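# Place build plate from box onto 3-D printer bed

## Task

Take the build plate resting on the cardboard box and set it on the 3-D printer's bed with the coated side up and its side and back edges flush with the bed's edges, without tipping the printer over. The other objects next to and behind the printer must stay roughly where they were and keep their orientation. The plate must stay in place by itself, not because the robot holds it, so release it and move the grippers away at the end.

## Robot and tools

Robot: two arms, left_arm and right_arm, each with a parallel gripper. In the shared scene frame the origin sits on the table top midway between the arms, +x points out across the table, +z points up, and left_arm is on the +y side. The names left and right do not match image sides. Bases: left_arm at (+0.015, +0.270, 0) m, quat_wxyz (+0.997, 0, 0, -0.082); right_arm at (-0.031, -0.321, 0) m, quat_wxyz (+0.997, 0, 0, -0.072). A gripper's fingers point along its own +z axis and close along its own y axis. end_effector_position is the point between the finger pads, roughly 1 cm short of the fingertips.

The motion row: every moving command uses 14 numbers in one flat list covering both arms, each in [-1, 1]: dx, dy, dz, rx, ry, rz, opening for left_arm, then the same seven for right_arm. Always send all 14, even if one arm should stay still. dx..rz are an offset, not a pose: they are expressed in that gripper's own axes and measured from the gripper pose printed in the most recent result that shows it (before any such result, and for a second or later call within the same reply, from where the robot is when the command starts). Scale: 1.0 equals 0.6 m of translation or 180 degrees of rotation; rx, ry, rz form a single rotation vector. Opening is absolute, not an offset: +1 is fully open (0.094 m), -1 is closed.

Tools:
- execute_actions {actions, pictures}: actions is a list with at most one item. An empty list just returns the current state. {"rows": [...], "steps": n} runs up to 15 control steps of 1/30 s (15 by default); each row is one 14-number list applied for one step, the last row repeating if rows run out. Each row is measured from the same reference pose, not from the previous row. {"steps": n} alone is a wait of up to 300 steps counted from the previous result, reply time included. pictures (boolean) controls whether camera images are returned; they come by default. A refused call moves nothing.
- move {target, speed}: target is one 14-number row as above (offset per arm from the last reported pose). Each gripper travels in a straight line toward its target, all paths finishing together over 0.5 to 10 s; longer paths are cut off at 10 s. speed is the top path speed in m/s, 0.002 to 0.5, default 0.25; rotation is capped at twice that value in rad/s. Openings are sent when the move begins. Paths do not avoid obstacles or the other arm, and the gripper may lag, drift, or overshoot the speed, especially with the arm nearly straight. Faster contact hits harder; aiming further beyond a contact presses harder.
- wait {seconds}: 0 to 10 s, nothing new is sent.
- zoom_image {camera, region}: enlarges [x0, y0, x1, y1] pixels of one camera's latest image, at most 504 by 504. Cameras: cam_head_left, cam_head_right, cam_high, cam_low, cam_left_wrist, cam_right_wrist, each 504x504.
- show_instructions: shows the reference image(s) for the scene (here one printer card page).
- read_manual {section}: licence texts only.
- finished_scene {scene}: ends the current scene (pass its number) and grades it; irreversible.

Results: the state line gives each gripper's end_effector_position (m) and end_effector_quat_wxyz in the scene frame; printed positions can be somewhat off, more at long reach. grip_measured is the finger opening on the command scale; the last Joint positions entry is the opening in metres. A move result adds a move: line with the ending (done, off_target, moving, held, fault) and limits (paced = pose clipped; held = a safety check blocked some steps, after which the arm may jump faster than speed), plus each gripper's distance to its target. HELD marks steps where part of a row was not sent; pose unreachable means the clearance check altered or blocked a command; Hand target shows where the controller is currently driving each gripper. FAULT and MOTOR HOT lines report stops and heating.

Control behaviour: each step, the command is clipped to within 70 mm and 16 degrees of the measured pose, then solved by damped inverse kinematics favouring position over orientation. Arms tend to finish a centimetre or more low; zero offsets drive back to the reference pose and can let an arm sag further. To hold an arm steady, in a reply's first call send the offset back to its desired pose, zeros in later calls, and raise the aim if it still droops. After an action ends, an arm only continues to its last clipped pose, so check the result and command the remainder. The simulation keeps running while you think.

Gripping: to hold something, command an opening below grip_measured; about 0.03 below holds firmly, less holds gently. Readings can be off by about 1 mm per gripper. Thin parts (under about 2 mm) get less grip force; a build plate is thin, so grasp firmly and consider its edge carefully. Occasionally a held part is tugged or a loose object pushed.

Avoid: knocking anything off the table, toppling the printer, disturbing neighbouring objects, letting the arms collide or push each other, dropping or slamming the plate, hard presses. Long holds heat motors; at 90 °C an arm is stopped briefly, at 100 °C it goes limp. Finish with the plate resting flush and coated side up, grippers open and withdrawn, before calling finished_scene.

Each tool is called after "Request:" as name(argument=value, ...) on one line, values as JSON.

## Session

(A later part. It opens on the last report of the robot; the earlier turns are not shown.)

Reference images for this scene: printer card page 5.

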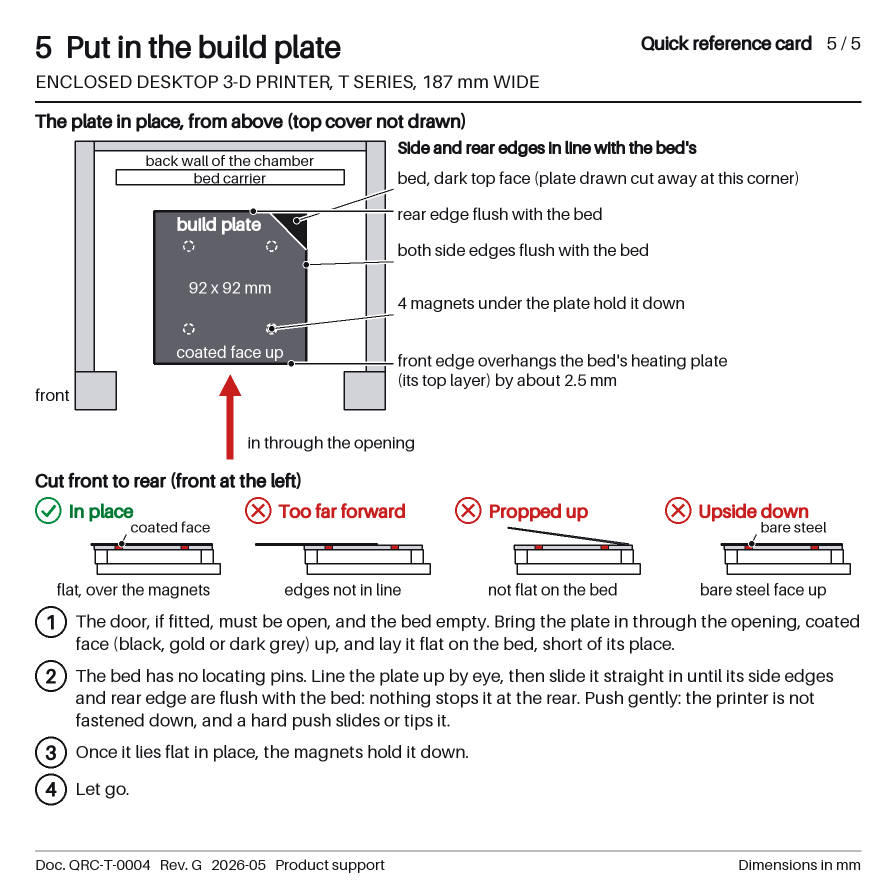

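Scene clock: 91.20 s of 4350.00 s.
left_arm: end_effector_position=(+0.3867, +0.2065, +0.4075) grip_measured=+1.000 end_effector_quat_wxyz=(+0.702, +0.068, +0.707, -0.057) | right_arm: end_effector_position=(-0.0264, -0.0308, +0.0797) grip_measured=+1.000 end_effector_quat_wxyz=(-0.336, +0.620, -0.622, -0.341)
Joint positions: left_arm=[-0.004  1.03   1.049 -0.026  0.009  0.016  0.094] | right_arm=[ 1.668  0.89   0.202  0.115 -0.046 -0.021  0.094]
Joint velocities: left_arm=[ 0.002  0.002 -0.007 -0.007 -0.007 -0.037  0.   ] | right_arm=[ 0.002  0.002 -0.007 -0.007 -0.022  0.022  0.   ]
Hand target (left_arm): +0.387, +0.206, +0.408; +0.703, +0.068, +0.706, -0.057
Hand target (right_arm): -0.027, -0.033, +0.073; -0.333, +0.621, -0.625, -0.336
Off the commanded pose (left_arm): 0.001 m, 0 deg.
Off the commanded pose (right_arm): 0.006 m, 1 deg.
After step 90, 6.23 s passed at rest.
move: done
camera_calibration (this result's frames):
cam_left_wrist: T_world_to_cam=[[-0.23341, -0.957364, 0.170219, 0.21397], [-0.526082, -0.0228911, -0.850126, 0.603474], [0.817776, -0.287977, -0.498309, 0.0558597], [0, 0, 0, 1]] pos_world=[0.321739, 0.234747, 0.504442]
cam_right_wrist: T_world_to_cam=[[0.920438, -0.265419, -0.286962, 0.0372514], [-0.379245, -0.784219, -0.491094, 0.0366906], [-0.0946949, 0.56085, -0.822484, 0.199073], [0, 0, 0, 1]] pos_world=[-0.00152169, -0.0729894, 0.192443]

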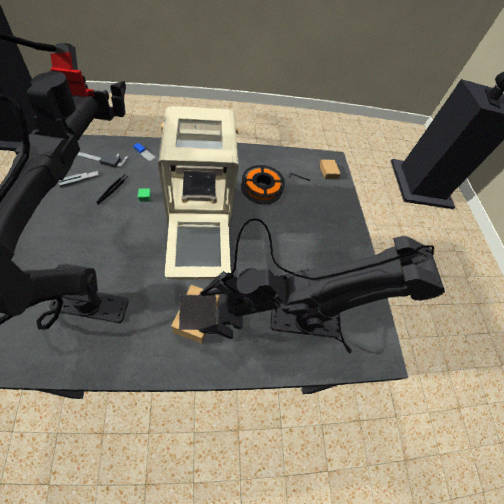

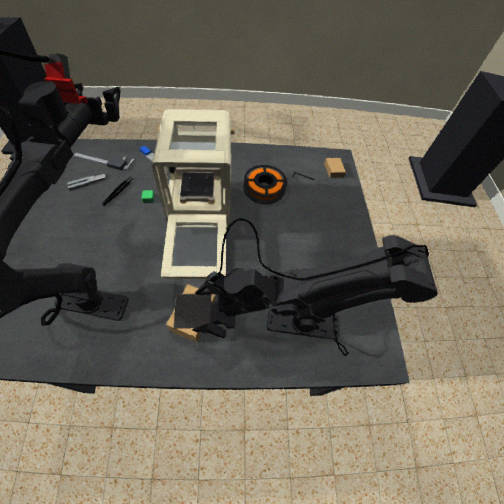

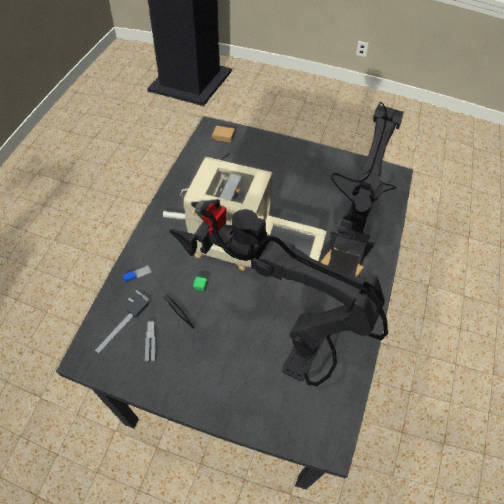

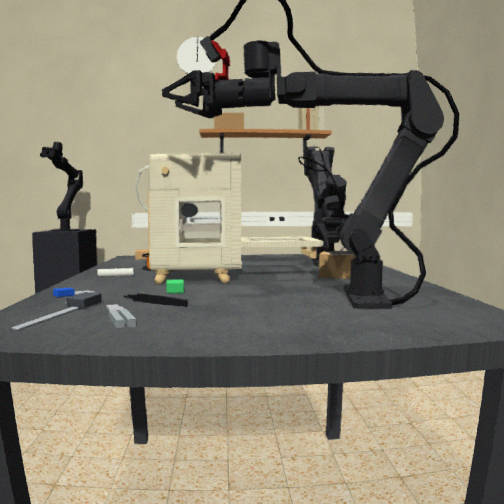

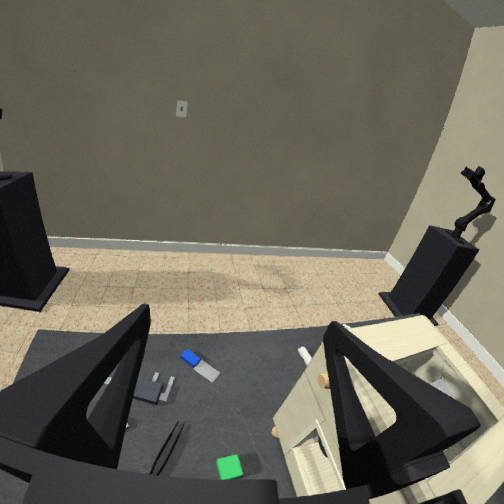

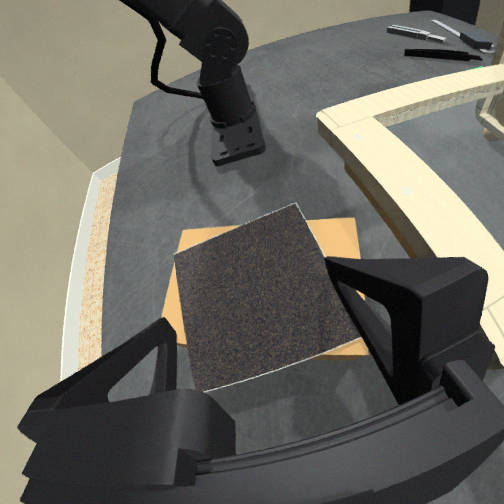

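Request:
move(target=[0,0,0,0,0,0,1,0.010,-0.007,0.005,0,0.005,0,1], speed=0.008)

Request:
zoom_image(camera="cam_right_wrist", region=[140, 190, 400, 410])

Scene clock: 96.97 s of 4350.00 s.
left_arm: end_effector_position=(+0.3867, +0.2065, +0.4069) grip_measured=+1.000 end_effector_quat_wxyz=(+0.701, +0.068, +0.707, -0.056) | right_arm: end_effector_position=(-0.0230, -0.0296, +0.0787) grip_measured=+1.000 end_effector_quat_wxyz=(-0.336, +0.619, -0.623, -0.341)
Joint positions: left_arm=[-0.004  1.03   1.049 -0.029  0.009  0.016  0.094] | right_arm=[ 1.647  0.905  0.202  0.129 -0.061 -0.028  0.094]
Joint velocities: left_arm=[ 0.017 -0.012  0.007 -0.007  0.037 -0.051  0.   ] | right_arm=[-0.002  0.012 -0.012  0.007 -0.022 -0.007  0.   ]
Hand target (left_arm): +0.387, +0.206, +0.408; +0.702, +0.068, +0.707, -0.057
Hand target (right_arm): -0.022, -0.032, +0.073; -0.331, +0.623, -0.624, -0.336
Off the commanded pose (left_arm): 0.001 m, 0 deg.
Off the commanded pose (right_arm): 0.006 m, 1 deg.
After step 90, 1.53 s passed at rest.
move: done
camera_calibration (this result's frames):
cam_left_wrist: T_world_to_cam=[[-0.233025, -0.957429, 0.17038, 0.213866], [-0.527999, -0.0225668, -0.848945, 0.603181], [0.816649, -0.287786, -0.500263, 0.0567725], [0, 0, 0, 1]] pos_world=[0.321952, 0.234711, 0.50403]
cam_right_wrist: T_world_to_cam=[[0.918768, -0.269036, -0.288938, 0.0342217], [-0.383356, -0.78287, -0.490053, 0.0382857], [-0.0943589, 0.561011, -0.822413, 0.19789], [0, 0, 0, 1]] pos_world=[0.00190786, -0.0718386, 0.191397]

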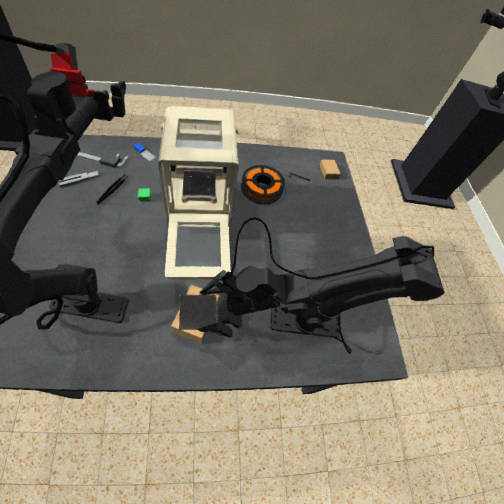

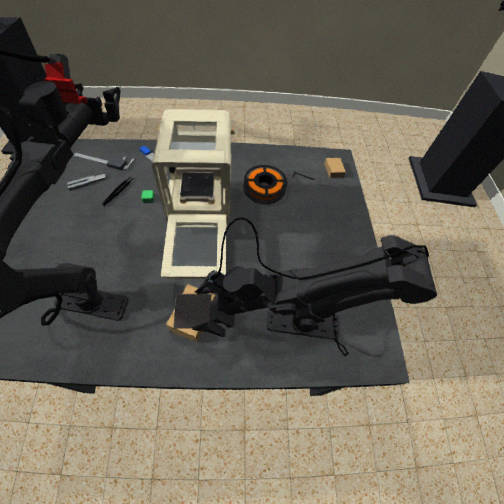

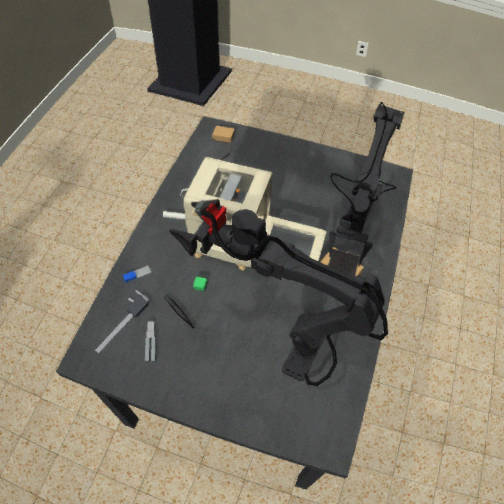

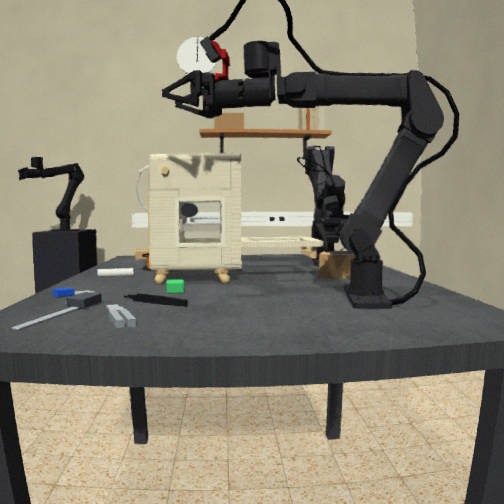

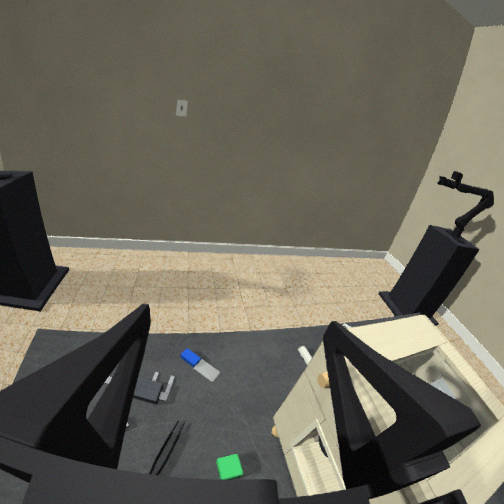

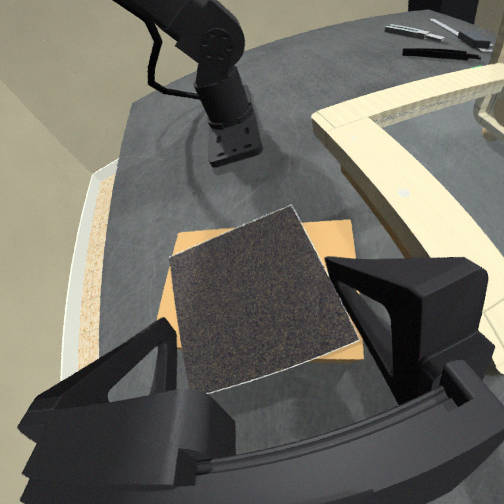

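Region (140, 190, 400, 410) of cam_right_wrist's 504x504 image, scaled by 1.938, with more detail than that image has; it fills the top 426 rows of this view, and the rest is white.

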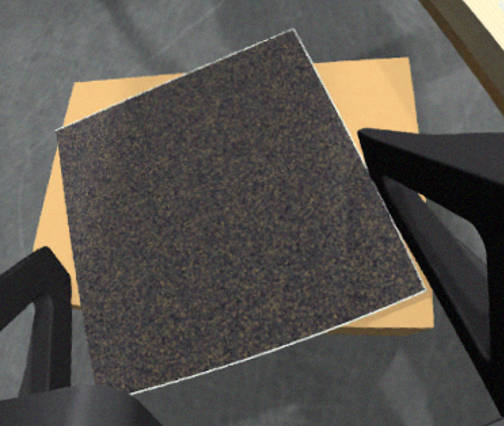

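Request:
move(target=[0,0,0,0,0,0,1,0.008,0,0.004,0,0,0,0.91], speed=0.01)

Request:
move(target=[0,0,0,0,0,0,1,0.032,-0.014,-0.030,0,0.005,0,0.91], speed=0.015)

Scene clock: 100.37 s of 4350.00 s.
left_arm: end_effector_position=(+0.3867, +0.2065, +0.4064) grip_measured=+1.000 end_effector_quat_wxyz=(+0.700, +0.068, +0.708, -0.056) | right_arm: end_effector_position=(-0.0228, -0.0268, +0.0832) grip_measured=+0.912 end_effector_quat_wxyz=(-0.343, +0.616, -0.619, -0.347)
Joint positions: left_arm=[-0.004  1.03   1.049 -0.031  0.009  0.016  0.094] | right_arm=[ 1.647  0.905  0.202  0.151 -0.061 -0.029  0.09 ]
Joint velocities: left_arm=[-0.002 -0.012  0.002  0.037  0.007  0.022  0.   ] | right_arm=[ 0.017 -0.002 -0.017  0.007 -0.022 -0.022 -0.002]
Hand target (left_arm): +0.387, +0.206, +0.407; +0.701, +0.068, +0.707, -0.056
Hand target (right_arm): -0.023, -0.031, +0.074; -0.336, +0.619, -0.623, -0.341
Off the commanded pose (left_arm): 0.001 m, 0 deg.
Off the commanded pose (right_arm): 0.010 m, 1 deg.
move: done
camera_calibration (this result's frames):
cam_left_wrist: T_world_to_cam=[[-0.232641, -0.957494, 0.17054, 0.213762], [-0.529914, -0.0222431, -0.84776, 0.602886], [0.815518, -0.287595, -0.502215, 0.0576847], [0, 0, 0, 1]] pos_world=[0.322165, 0.234675, 0.503618]
cam_right_wrist: T_world_to_cam=[[0.919488, -0.262463, -0.292669, 0.0366031], [-0.38199, -0.772395, -0.507434, 0.0445294], [-0.0928731, 0.578376, -0.810466, 0.199512], [0, 0, 0, 1]] pos_world=[0.00188296, -0.0713916, 0.195006]

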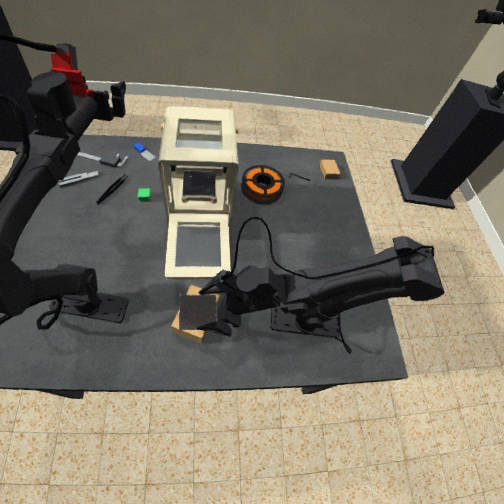

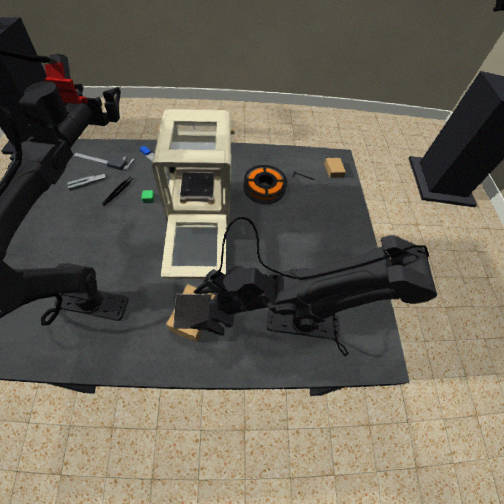

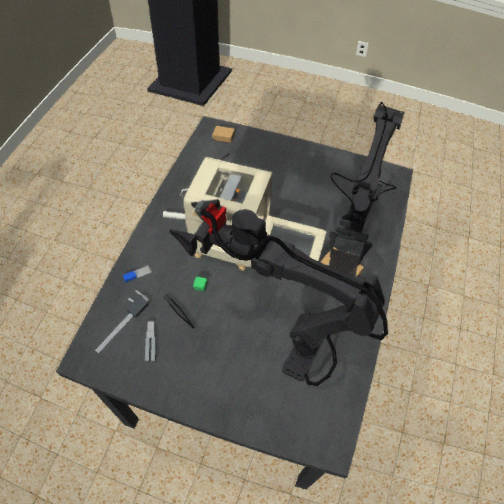

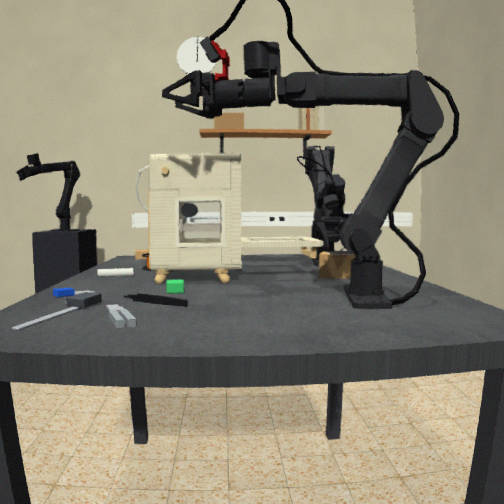

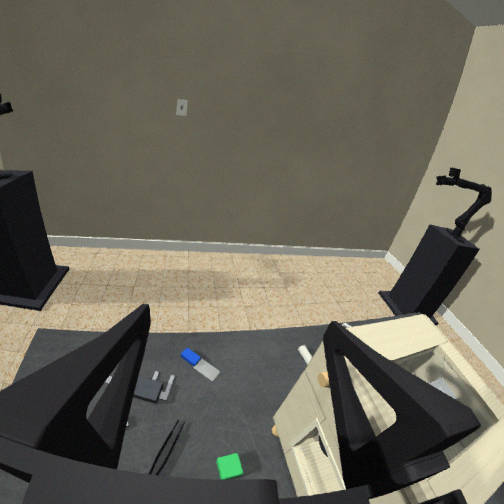

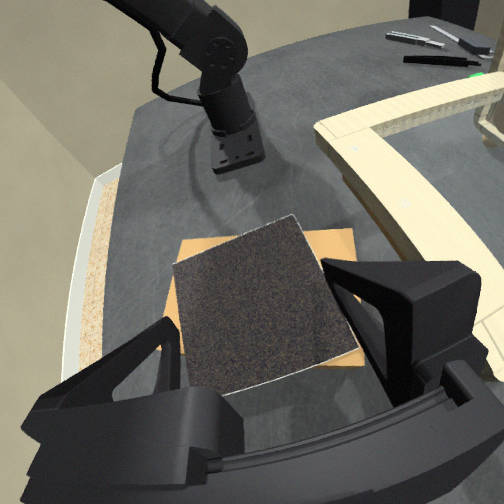

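Scene clock: 102.50 s of 4350.00 s.
left_arm: end_effector_position=(+0.3867, +0.2065, +0.4057) grip_measured=+1.000 end_effector_quat_wxyz=(+0.699, +0.069, +0.709, -0.056) | right_arm: end_effector_position=(-0.0135, -0.0465, +0.0820) grip_measured=+0.912 end_effector_quat_wxyz=(-0.345, +0.614, -0.620, -0.345)
Joint positions: left_arm=[-0.004  1.03   1.049 -0.034  0.009  0.016  0.094] | right_arm=[ 1.571  0.749  0.161  0.032 -0.119 -0.068  0.09 ]
Joint velocities: left_arm=[ 0.007 -0.012 -0.032  0.007 -0.007 -0.022  0.   ] | right_arm=[-0.007 -0.002 -0.007 -0.066  0.037 -0.007  0.001]
Hand target (left_arm): +0.387, +0.206, +0.406; +0.700, +0.068, +0.708, -0.056
Hand target (right_arm): -0.014, -0.052, +0.077; -0.339, +0.618, -0.621, -0.342
Off the commanded pose (left_arm): 0.001 m, 0 deg.
Off the commanded pose (right_arm): 0.008 m, 1 deg.
move: done
camera_calibration (this result's frames):
cam_left_wrist: T_world_to_cam=[[-0.232191, -0.95757, 0.170726, 0.213641], [-0.532144, -0.0218659, -0.846371, 0.60254], [0.814193, -0.287371, -0.504488, 0.0587481], [0, 0, 0, 1]] pos_world=[0.322411, 0.234634, 0.503136]
cam_right_wrist: T_world_to_cam=[[0.918622, -0.26818, -0.290195, 0.0220357], [-0.385474, -0.769652, -0.508965, 0.0324798], [-0.0868552, 0.579409, -0.810396, 0.210965], [0, 0, 0, 1]] pos_world=[0.0106011, -0.0913273, 0.193891]

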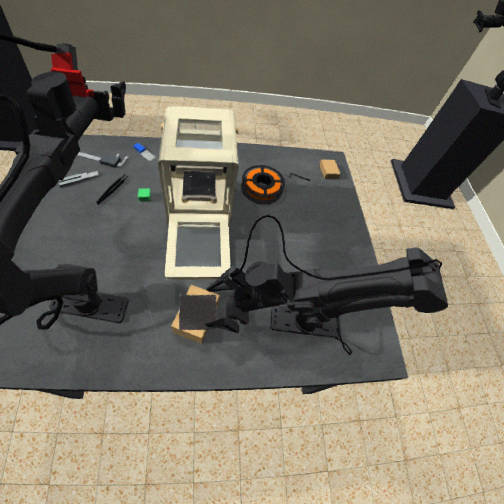

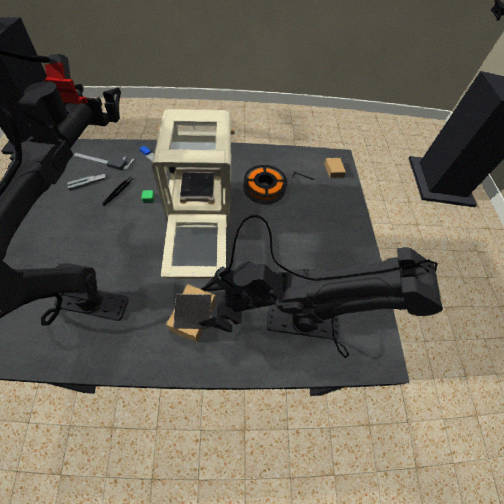

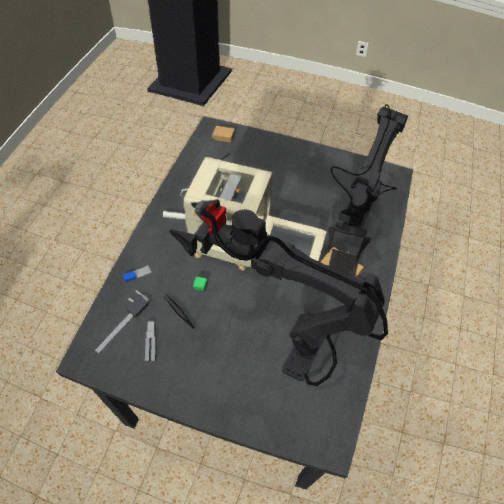

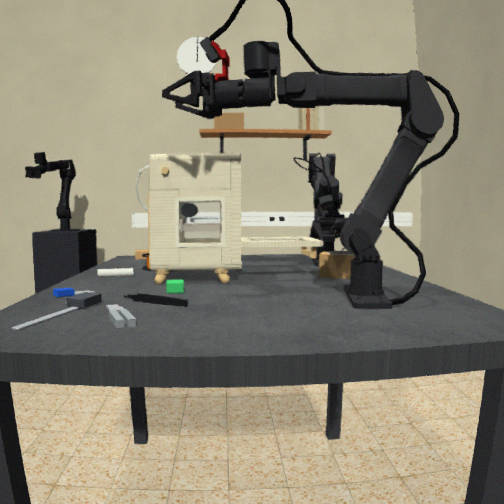

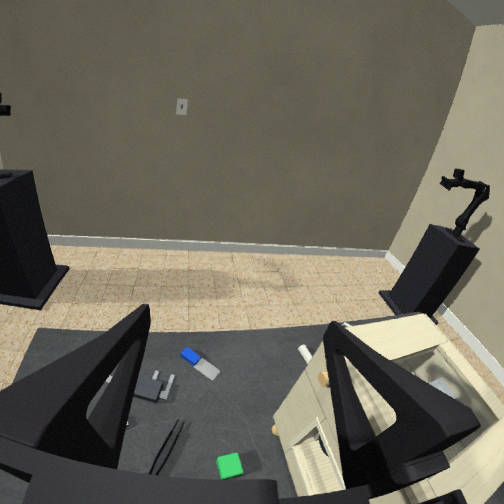

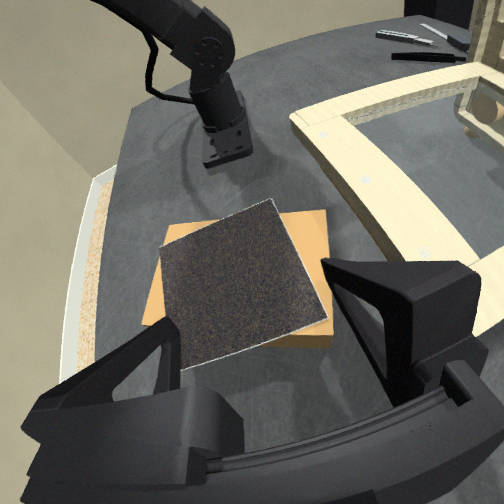

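Request:
move(target=[0,0,0,0,0,0,1,-0.012,0.028,-0.012,0.021,0.044,-0.033,1], speed=0.03)

Scene clock: 120.30 s of 4350.00 s.
left_arm: end_effector_position=(+0.3867, +0.2065, +0.4051) grip_measured=+1.000 end_effector_quat_wxyz=(+0.699, +0.069, +0.710, -0.056) | right_arm: end_effector_position=(-0.0315, -0.0495, +0.0878) grip_measured=+1.000 end_effector_quat_wxyz=(-0.339, +0.655, -0.619, -0.270)
Joint positions: left_arm=[-0.004  1.03   1.049 -0.036  0.009  0.016  0.094] | right_arm=[ 1.799  0.79   0.299 -0.19   0.131 -0.035  0.094]
Joint velocities: left_arm=[-0.012 -0.007 -0.002  0.007 -0.022  0.022  0.   ] | right_arm=[-0.007 -0.007  0.002 -0.022 -0.007 -0.022  0.   ]
Hand target (left_arm): +0.387, +0.206, +0.406; +0.700, +0.069, +0.709, -0.056
Hand target (right_arm): -0.031, -0.049, +0.091; -0.339, +0.655, -0.622, -0.264
Off the commanded pose (left_arm): 0.001 m, 0 deg.
Off the commanded pose (right_arm): 0.004 m, 1 deg.
After step 90, 11.53 s passed at rest.
move: done
camera_calibration (this result's frames):
cam_left_wrist: T_world_to_cam=[[-0.231806, -0.957635, 0.170884, 0.213538], [-0.534053, -0.0215431, -0.845177, 0.60224], [0.813052, -0.287178, -0.506434, 0.0596589], [0, 0, 0, 1]] pos_world=[0.322622, 0.234598, 0.502723]
cam_right_wrist: T_world_to_cam=[[0.944978, -0.291752, -0.14798, 0.0266257], [-0.327059, -0.832845, -0.446544, 0.0194089], [0.00703541, 0.470372, -0.88244, 0.219751], [0, 0, 0, 1]] pos_world=[-0.0203588, -0.0794319, 0.206524]

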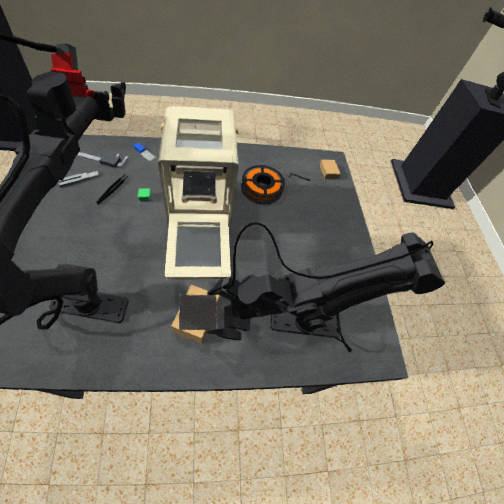

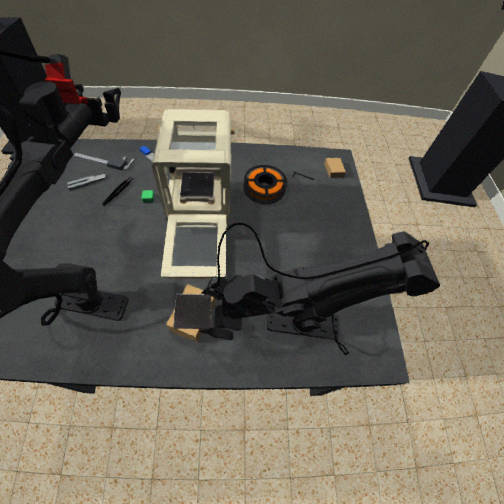

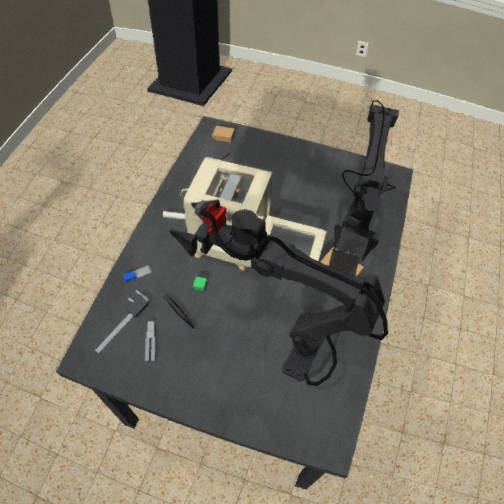

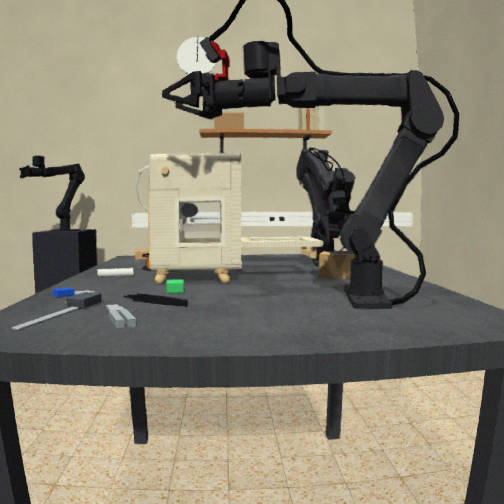

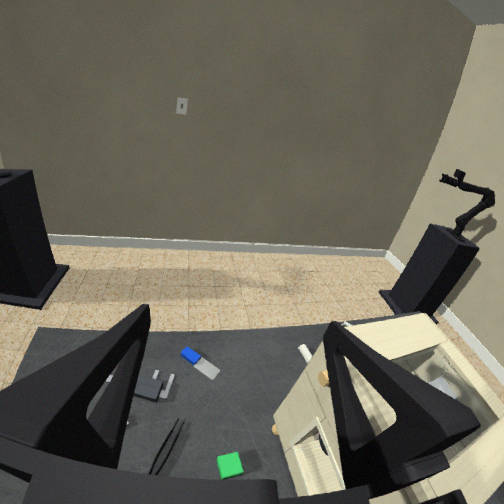

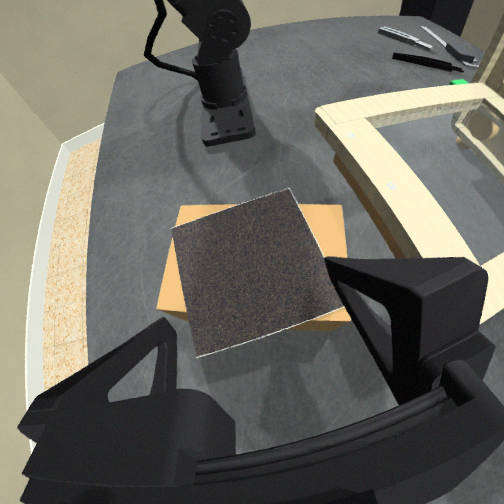

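Request:
move(target=[0,0,0,0,0,0,1,0.014,0.003,0.02,0,0,0,1], speed=0.02)

Request:
move(target=[0,0,0,0,0,0,1,0.006,-0.034,0.005,0,0,0,1], speed=0.015)

Scene clock: 125.87 s of 4350.00 s.
left_arm: end_effector_position=(+0.3867, +0.2065, +0.4046) grip_measured=+1.000 end_effector_quat_wxyz=(+0.698, +0.069, +0.711, -0.056) | right_arm: end_effector_position=(-0.0315, -0.0441, +0.0788) grip_measured=+1.000 end_effector_quat_wxyz=(-0.342, +0.652, -0.619, -0.272)
Joint positions: left_arm=[-0.004  1.03   1.049 -0.038  0.009  0.016  0.094] | right_arm=[ 1.8    0.843  0.267 -0.096  0.134 -0.034  0.094]
Joint velocities: left_arm=[ 0.007 -0.012 -0.002 -0.066 -0.081  0.007  0.   ] | right_arm=[-0.017  0.002  0.002  0.037 -0.007 -0.037  0.   ]
Hand target (left_arm): +0.387, +0.206, +0.405; +0.699, +0.069, +0.710, -0.056
Hand target (right_arm): -0.032, -0.045, +0.074; -0.339, +0.655, -0.619, -0.270
Off the commanded pose (left_arm): 0.001 m, 0 deg.
Off the commanded pose (right_arm): 0.005 m, 1 deg.
After step 90, 1.40 s passed at rest.
move: done
camera_calibration (this result's frames):
cam_left_wrist: T_world_to_cam=[[-0.23142, -0.9577, 0.171041, 0.213435], [-0.535959, -0.0212207, -0.843977, 0.601939], [0.811907, -0.286984, -0.508377, 0.060569], [0, 0, 0, 1]] pos_world=[0.322831, 0.234563, 0.502309]
cam_right_wrist: T_world_to_cam=[[0.94417, -0.293192, -0.150271, 0.026924], [-0.329339, -0.827633, -0.454489, 0.0206995], [0.00888356, 0.478605, -0.877986, 0.209256], [0, 0, 0, 1]] pos_world=[-0.0204627, -0.0751253, 0.197177]

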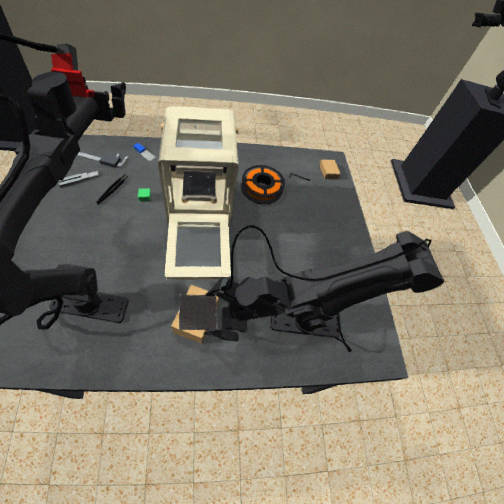

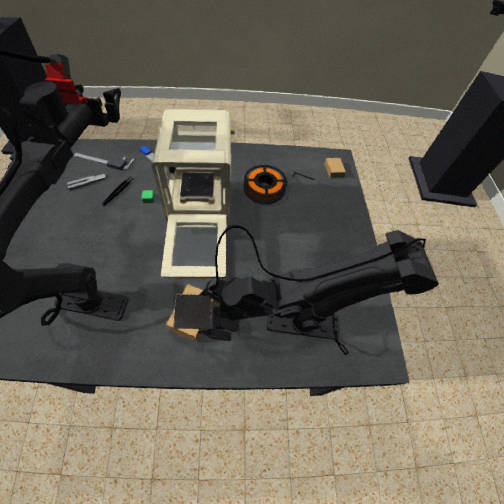

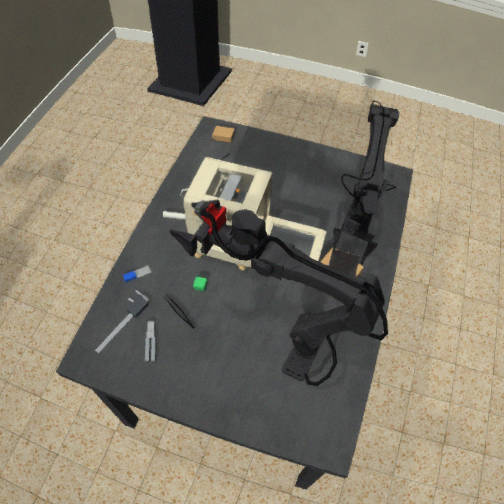

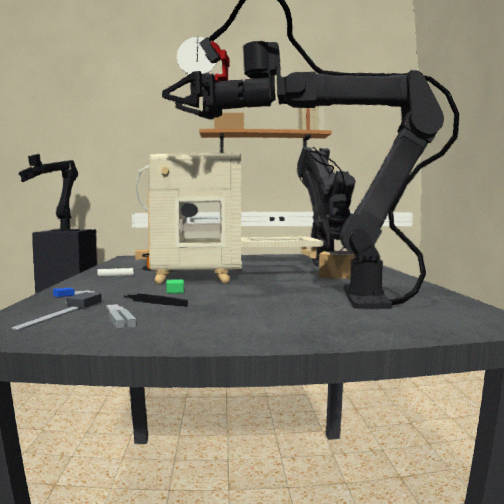

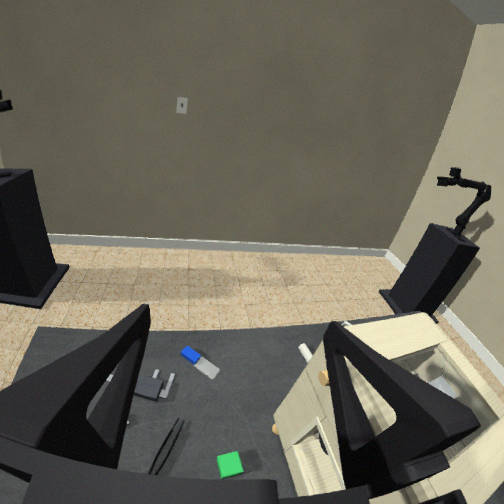

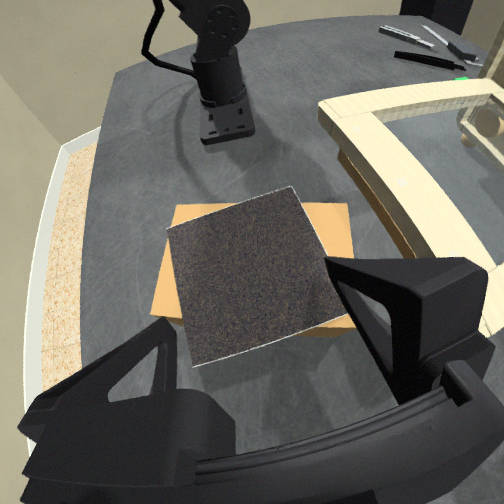

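Scene clock: 127.50 s of 4350.00 s.
left_arm: end_effector_position=(+0.3866, +0.2065, +0.4039) grip_measured=+1.000 end_effector_quat_wxyz=(+0.697, +0.069, +0.712, -0.056) | right_arm: end_effector_position=(-0.0106, -0.0433, +0.0794) grip_measured=+1.000 end_effector_quat_wxyz=(-0.344, +0.651, -0.620, -0.271)
Joint positions: left_arm=[-0.004  1.03   1.049 -0.041  0.009  0.016  0.094] | right_arm=[ 1.655  0.843  0.267 -0.088  0.026 -0.121  0.094]
Joint velocities: left_arm=[-0.002  0.007 -0.012  0.051 -0.007 -0.037  0.   ] | right_arm=[-0.007  0.012 -0.002 -0.037 -0.007 -0.037  0.   ]
Hand target (left_arm): +0.387, +0.206, +0.405; +0.698, +0.069, +0.711, -0.056
Hand target (right_arm): -0.010, -0.044, +0.077; -0.343, +0.652, -0.618, -0.272
Off the commanded pose (left_arm): 0.001 m, 0 deg.
Off the commanded pose (right_arm): 0.003 m, 0 deg.
move: done
camera_calibration (this result's frames):
cam_left_wrist: T_world_to_cam=[[-0.23097, -0.957776, 0.171223, 0.213315], [-0.538179, -0.0208452, -0.842573, 0.601585], [0.810565, -0.286757, -0.510641, 0.0616301], [0, 0, 0, 1]] pos_world=[0.323075, 0.234522, 0.501825]
cam_right_wrist: T_world_to_cam=[[0.942764, -0.298406, -0.14883, 0.00717673], [-0.333199, -0.825305, -0.455906, 0.0286558], [0.0132152, 0.479402, -0.877496, 0.209272], [0, 0, 0, 1]] pos_world=[0.0000165391, -0.0745342, 0.197768]

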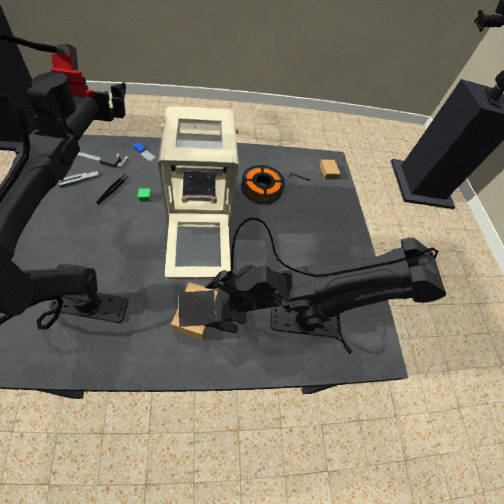

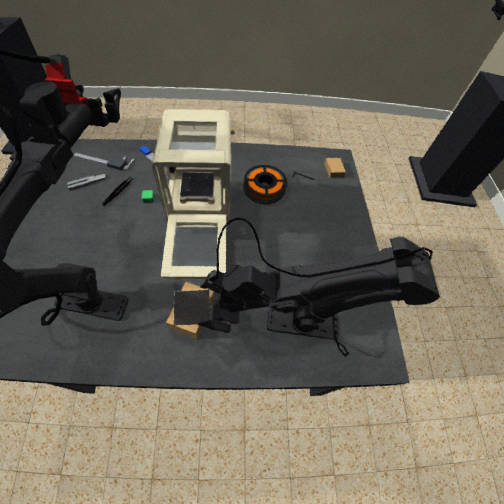

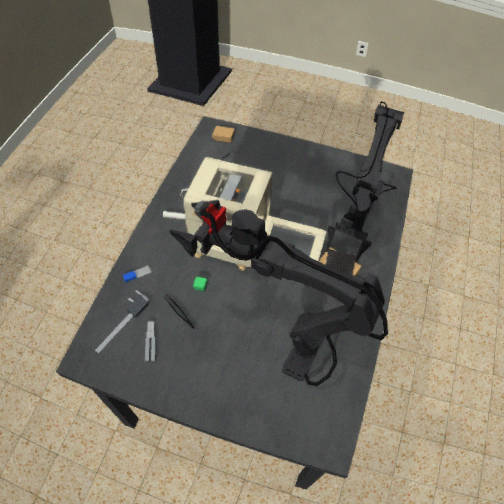

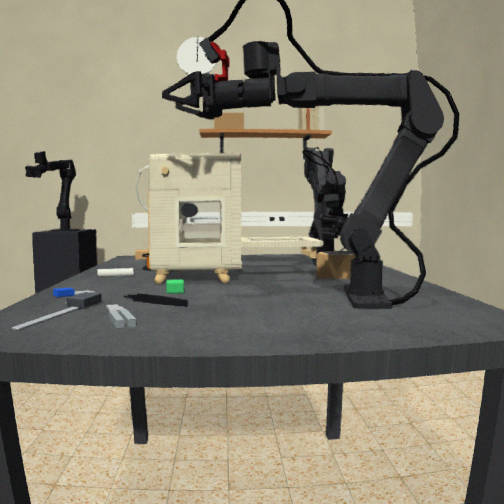

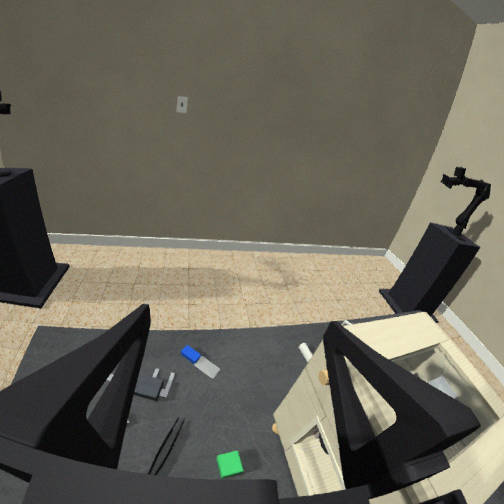

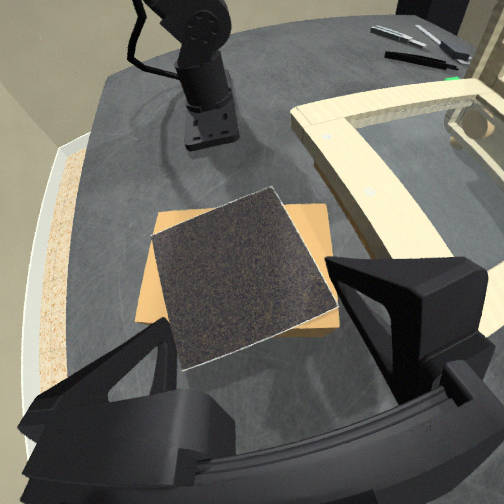

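Request:
move(target=[0,0,0,0,0,0,1,0.028,-0.003,-0.044,-0.043,0.019,0.010,1], speed=0.03)

Scene clock: 140.57 s of 4350.00 s.
left_arm: end_effector_position=(+0.3866, +0.2065, +0.4033) grip_measured=+1.000 end_effector_quat_wxyz=(+0.696, +0.069, +0.712, -0.056) | right_arm: end_effector_position=(-0.0088, -0.0766, +0.0710) grip_measured=+1.000 end_effector_quat_wxyz=(-0.269, +0.672, -0.627, -0.288)
Joint positions: left_arm=[-0.004  1.03   1.049 -0.043  0.009  0.016  0.094] | right_arm=[ 1.443  0.728  0.287 -0.349 -0.245 -0.24   0.094]
Joint velocities: left_arm=[ 0.002 -0.002 -0.002 -0.037 -0.051 -0.037  0.   ] | right_arm=[-0.007  0.017 -0.002 -0.081  0.037  0.051  0.   ]
Hand target (left_arm): +0.387, +0.206, +0.404; +0.697, +0.069, +0.712, -0.056
Hand target (right_arm): -0.009, -0.074, +0.083; -0.277, +0.671, -0.621, -0.296
Off the commanded pose (left_arm): 0.001 m, 0 deg.
Off the commanded pose (right_arm): 0.012 m, 2 deg.
After step 90, 7.13 s passed at rest.
move: off_target (right_arm)
camera_calibration (this result's frames):
cam_left_wrist: T_world_to_cam=[[-0.230583, -0.957842, 0.171379, 0.213213], [-0.540079, -0.0205239, -0.841364, 0.601279], [0.809411, -0.286562, -0.512578, 0.0625388], [0, 0, 0, 1]] pos_world=[0.323282, 0.234486, 0.50141]
cam_right_wrist: T_world_to_cam=[[0.941363, -0.250895, -0.225584, 0.00330319], [-0.317206, -0.885943, -0.338357, -0.0149107], [-0.114962, 0.390074, -0.913579, 0.212424], [0, 0, 0, 1]] pos_world=[0.0165814, -0.0952421, 0.189766]

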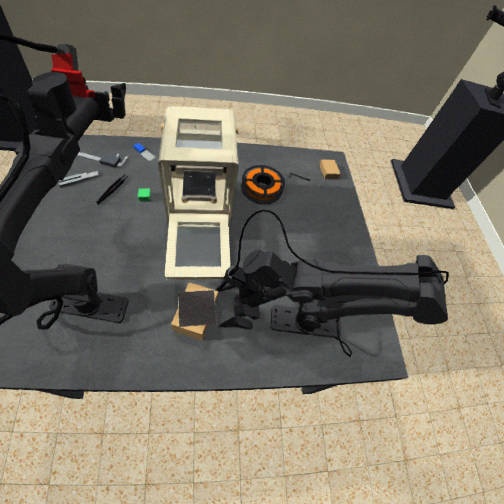

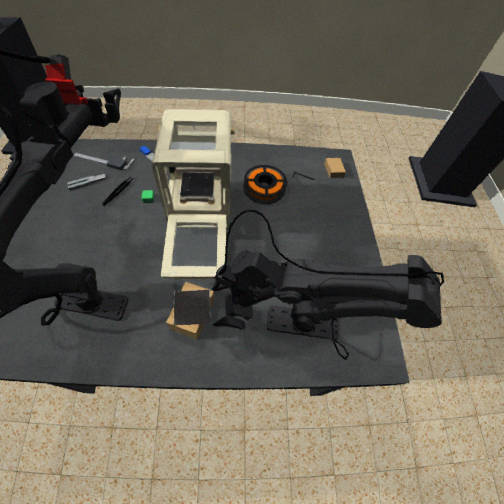

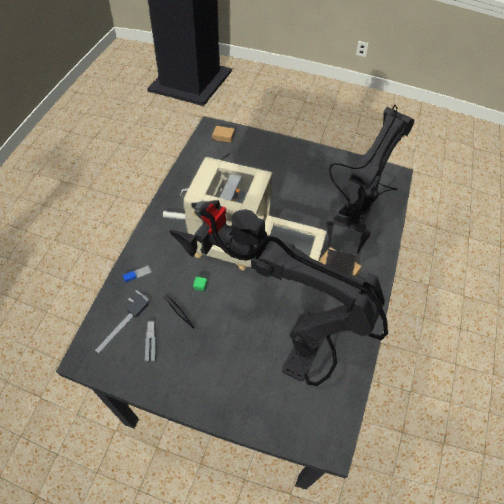

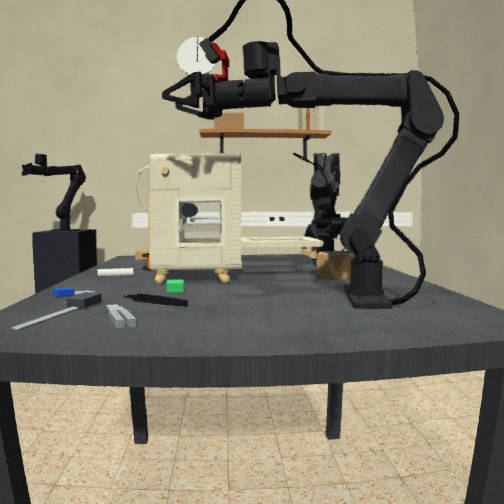

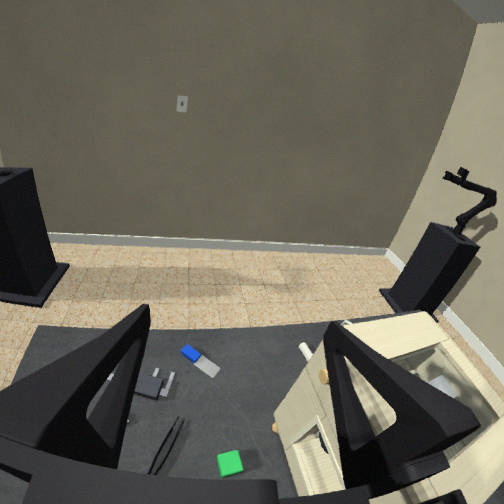

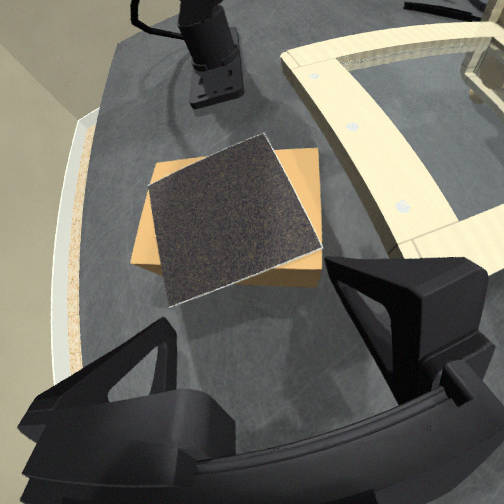

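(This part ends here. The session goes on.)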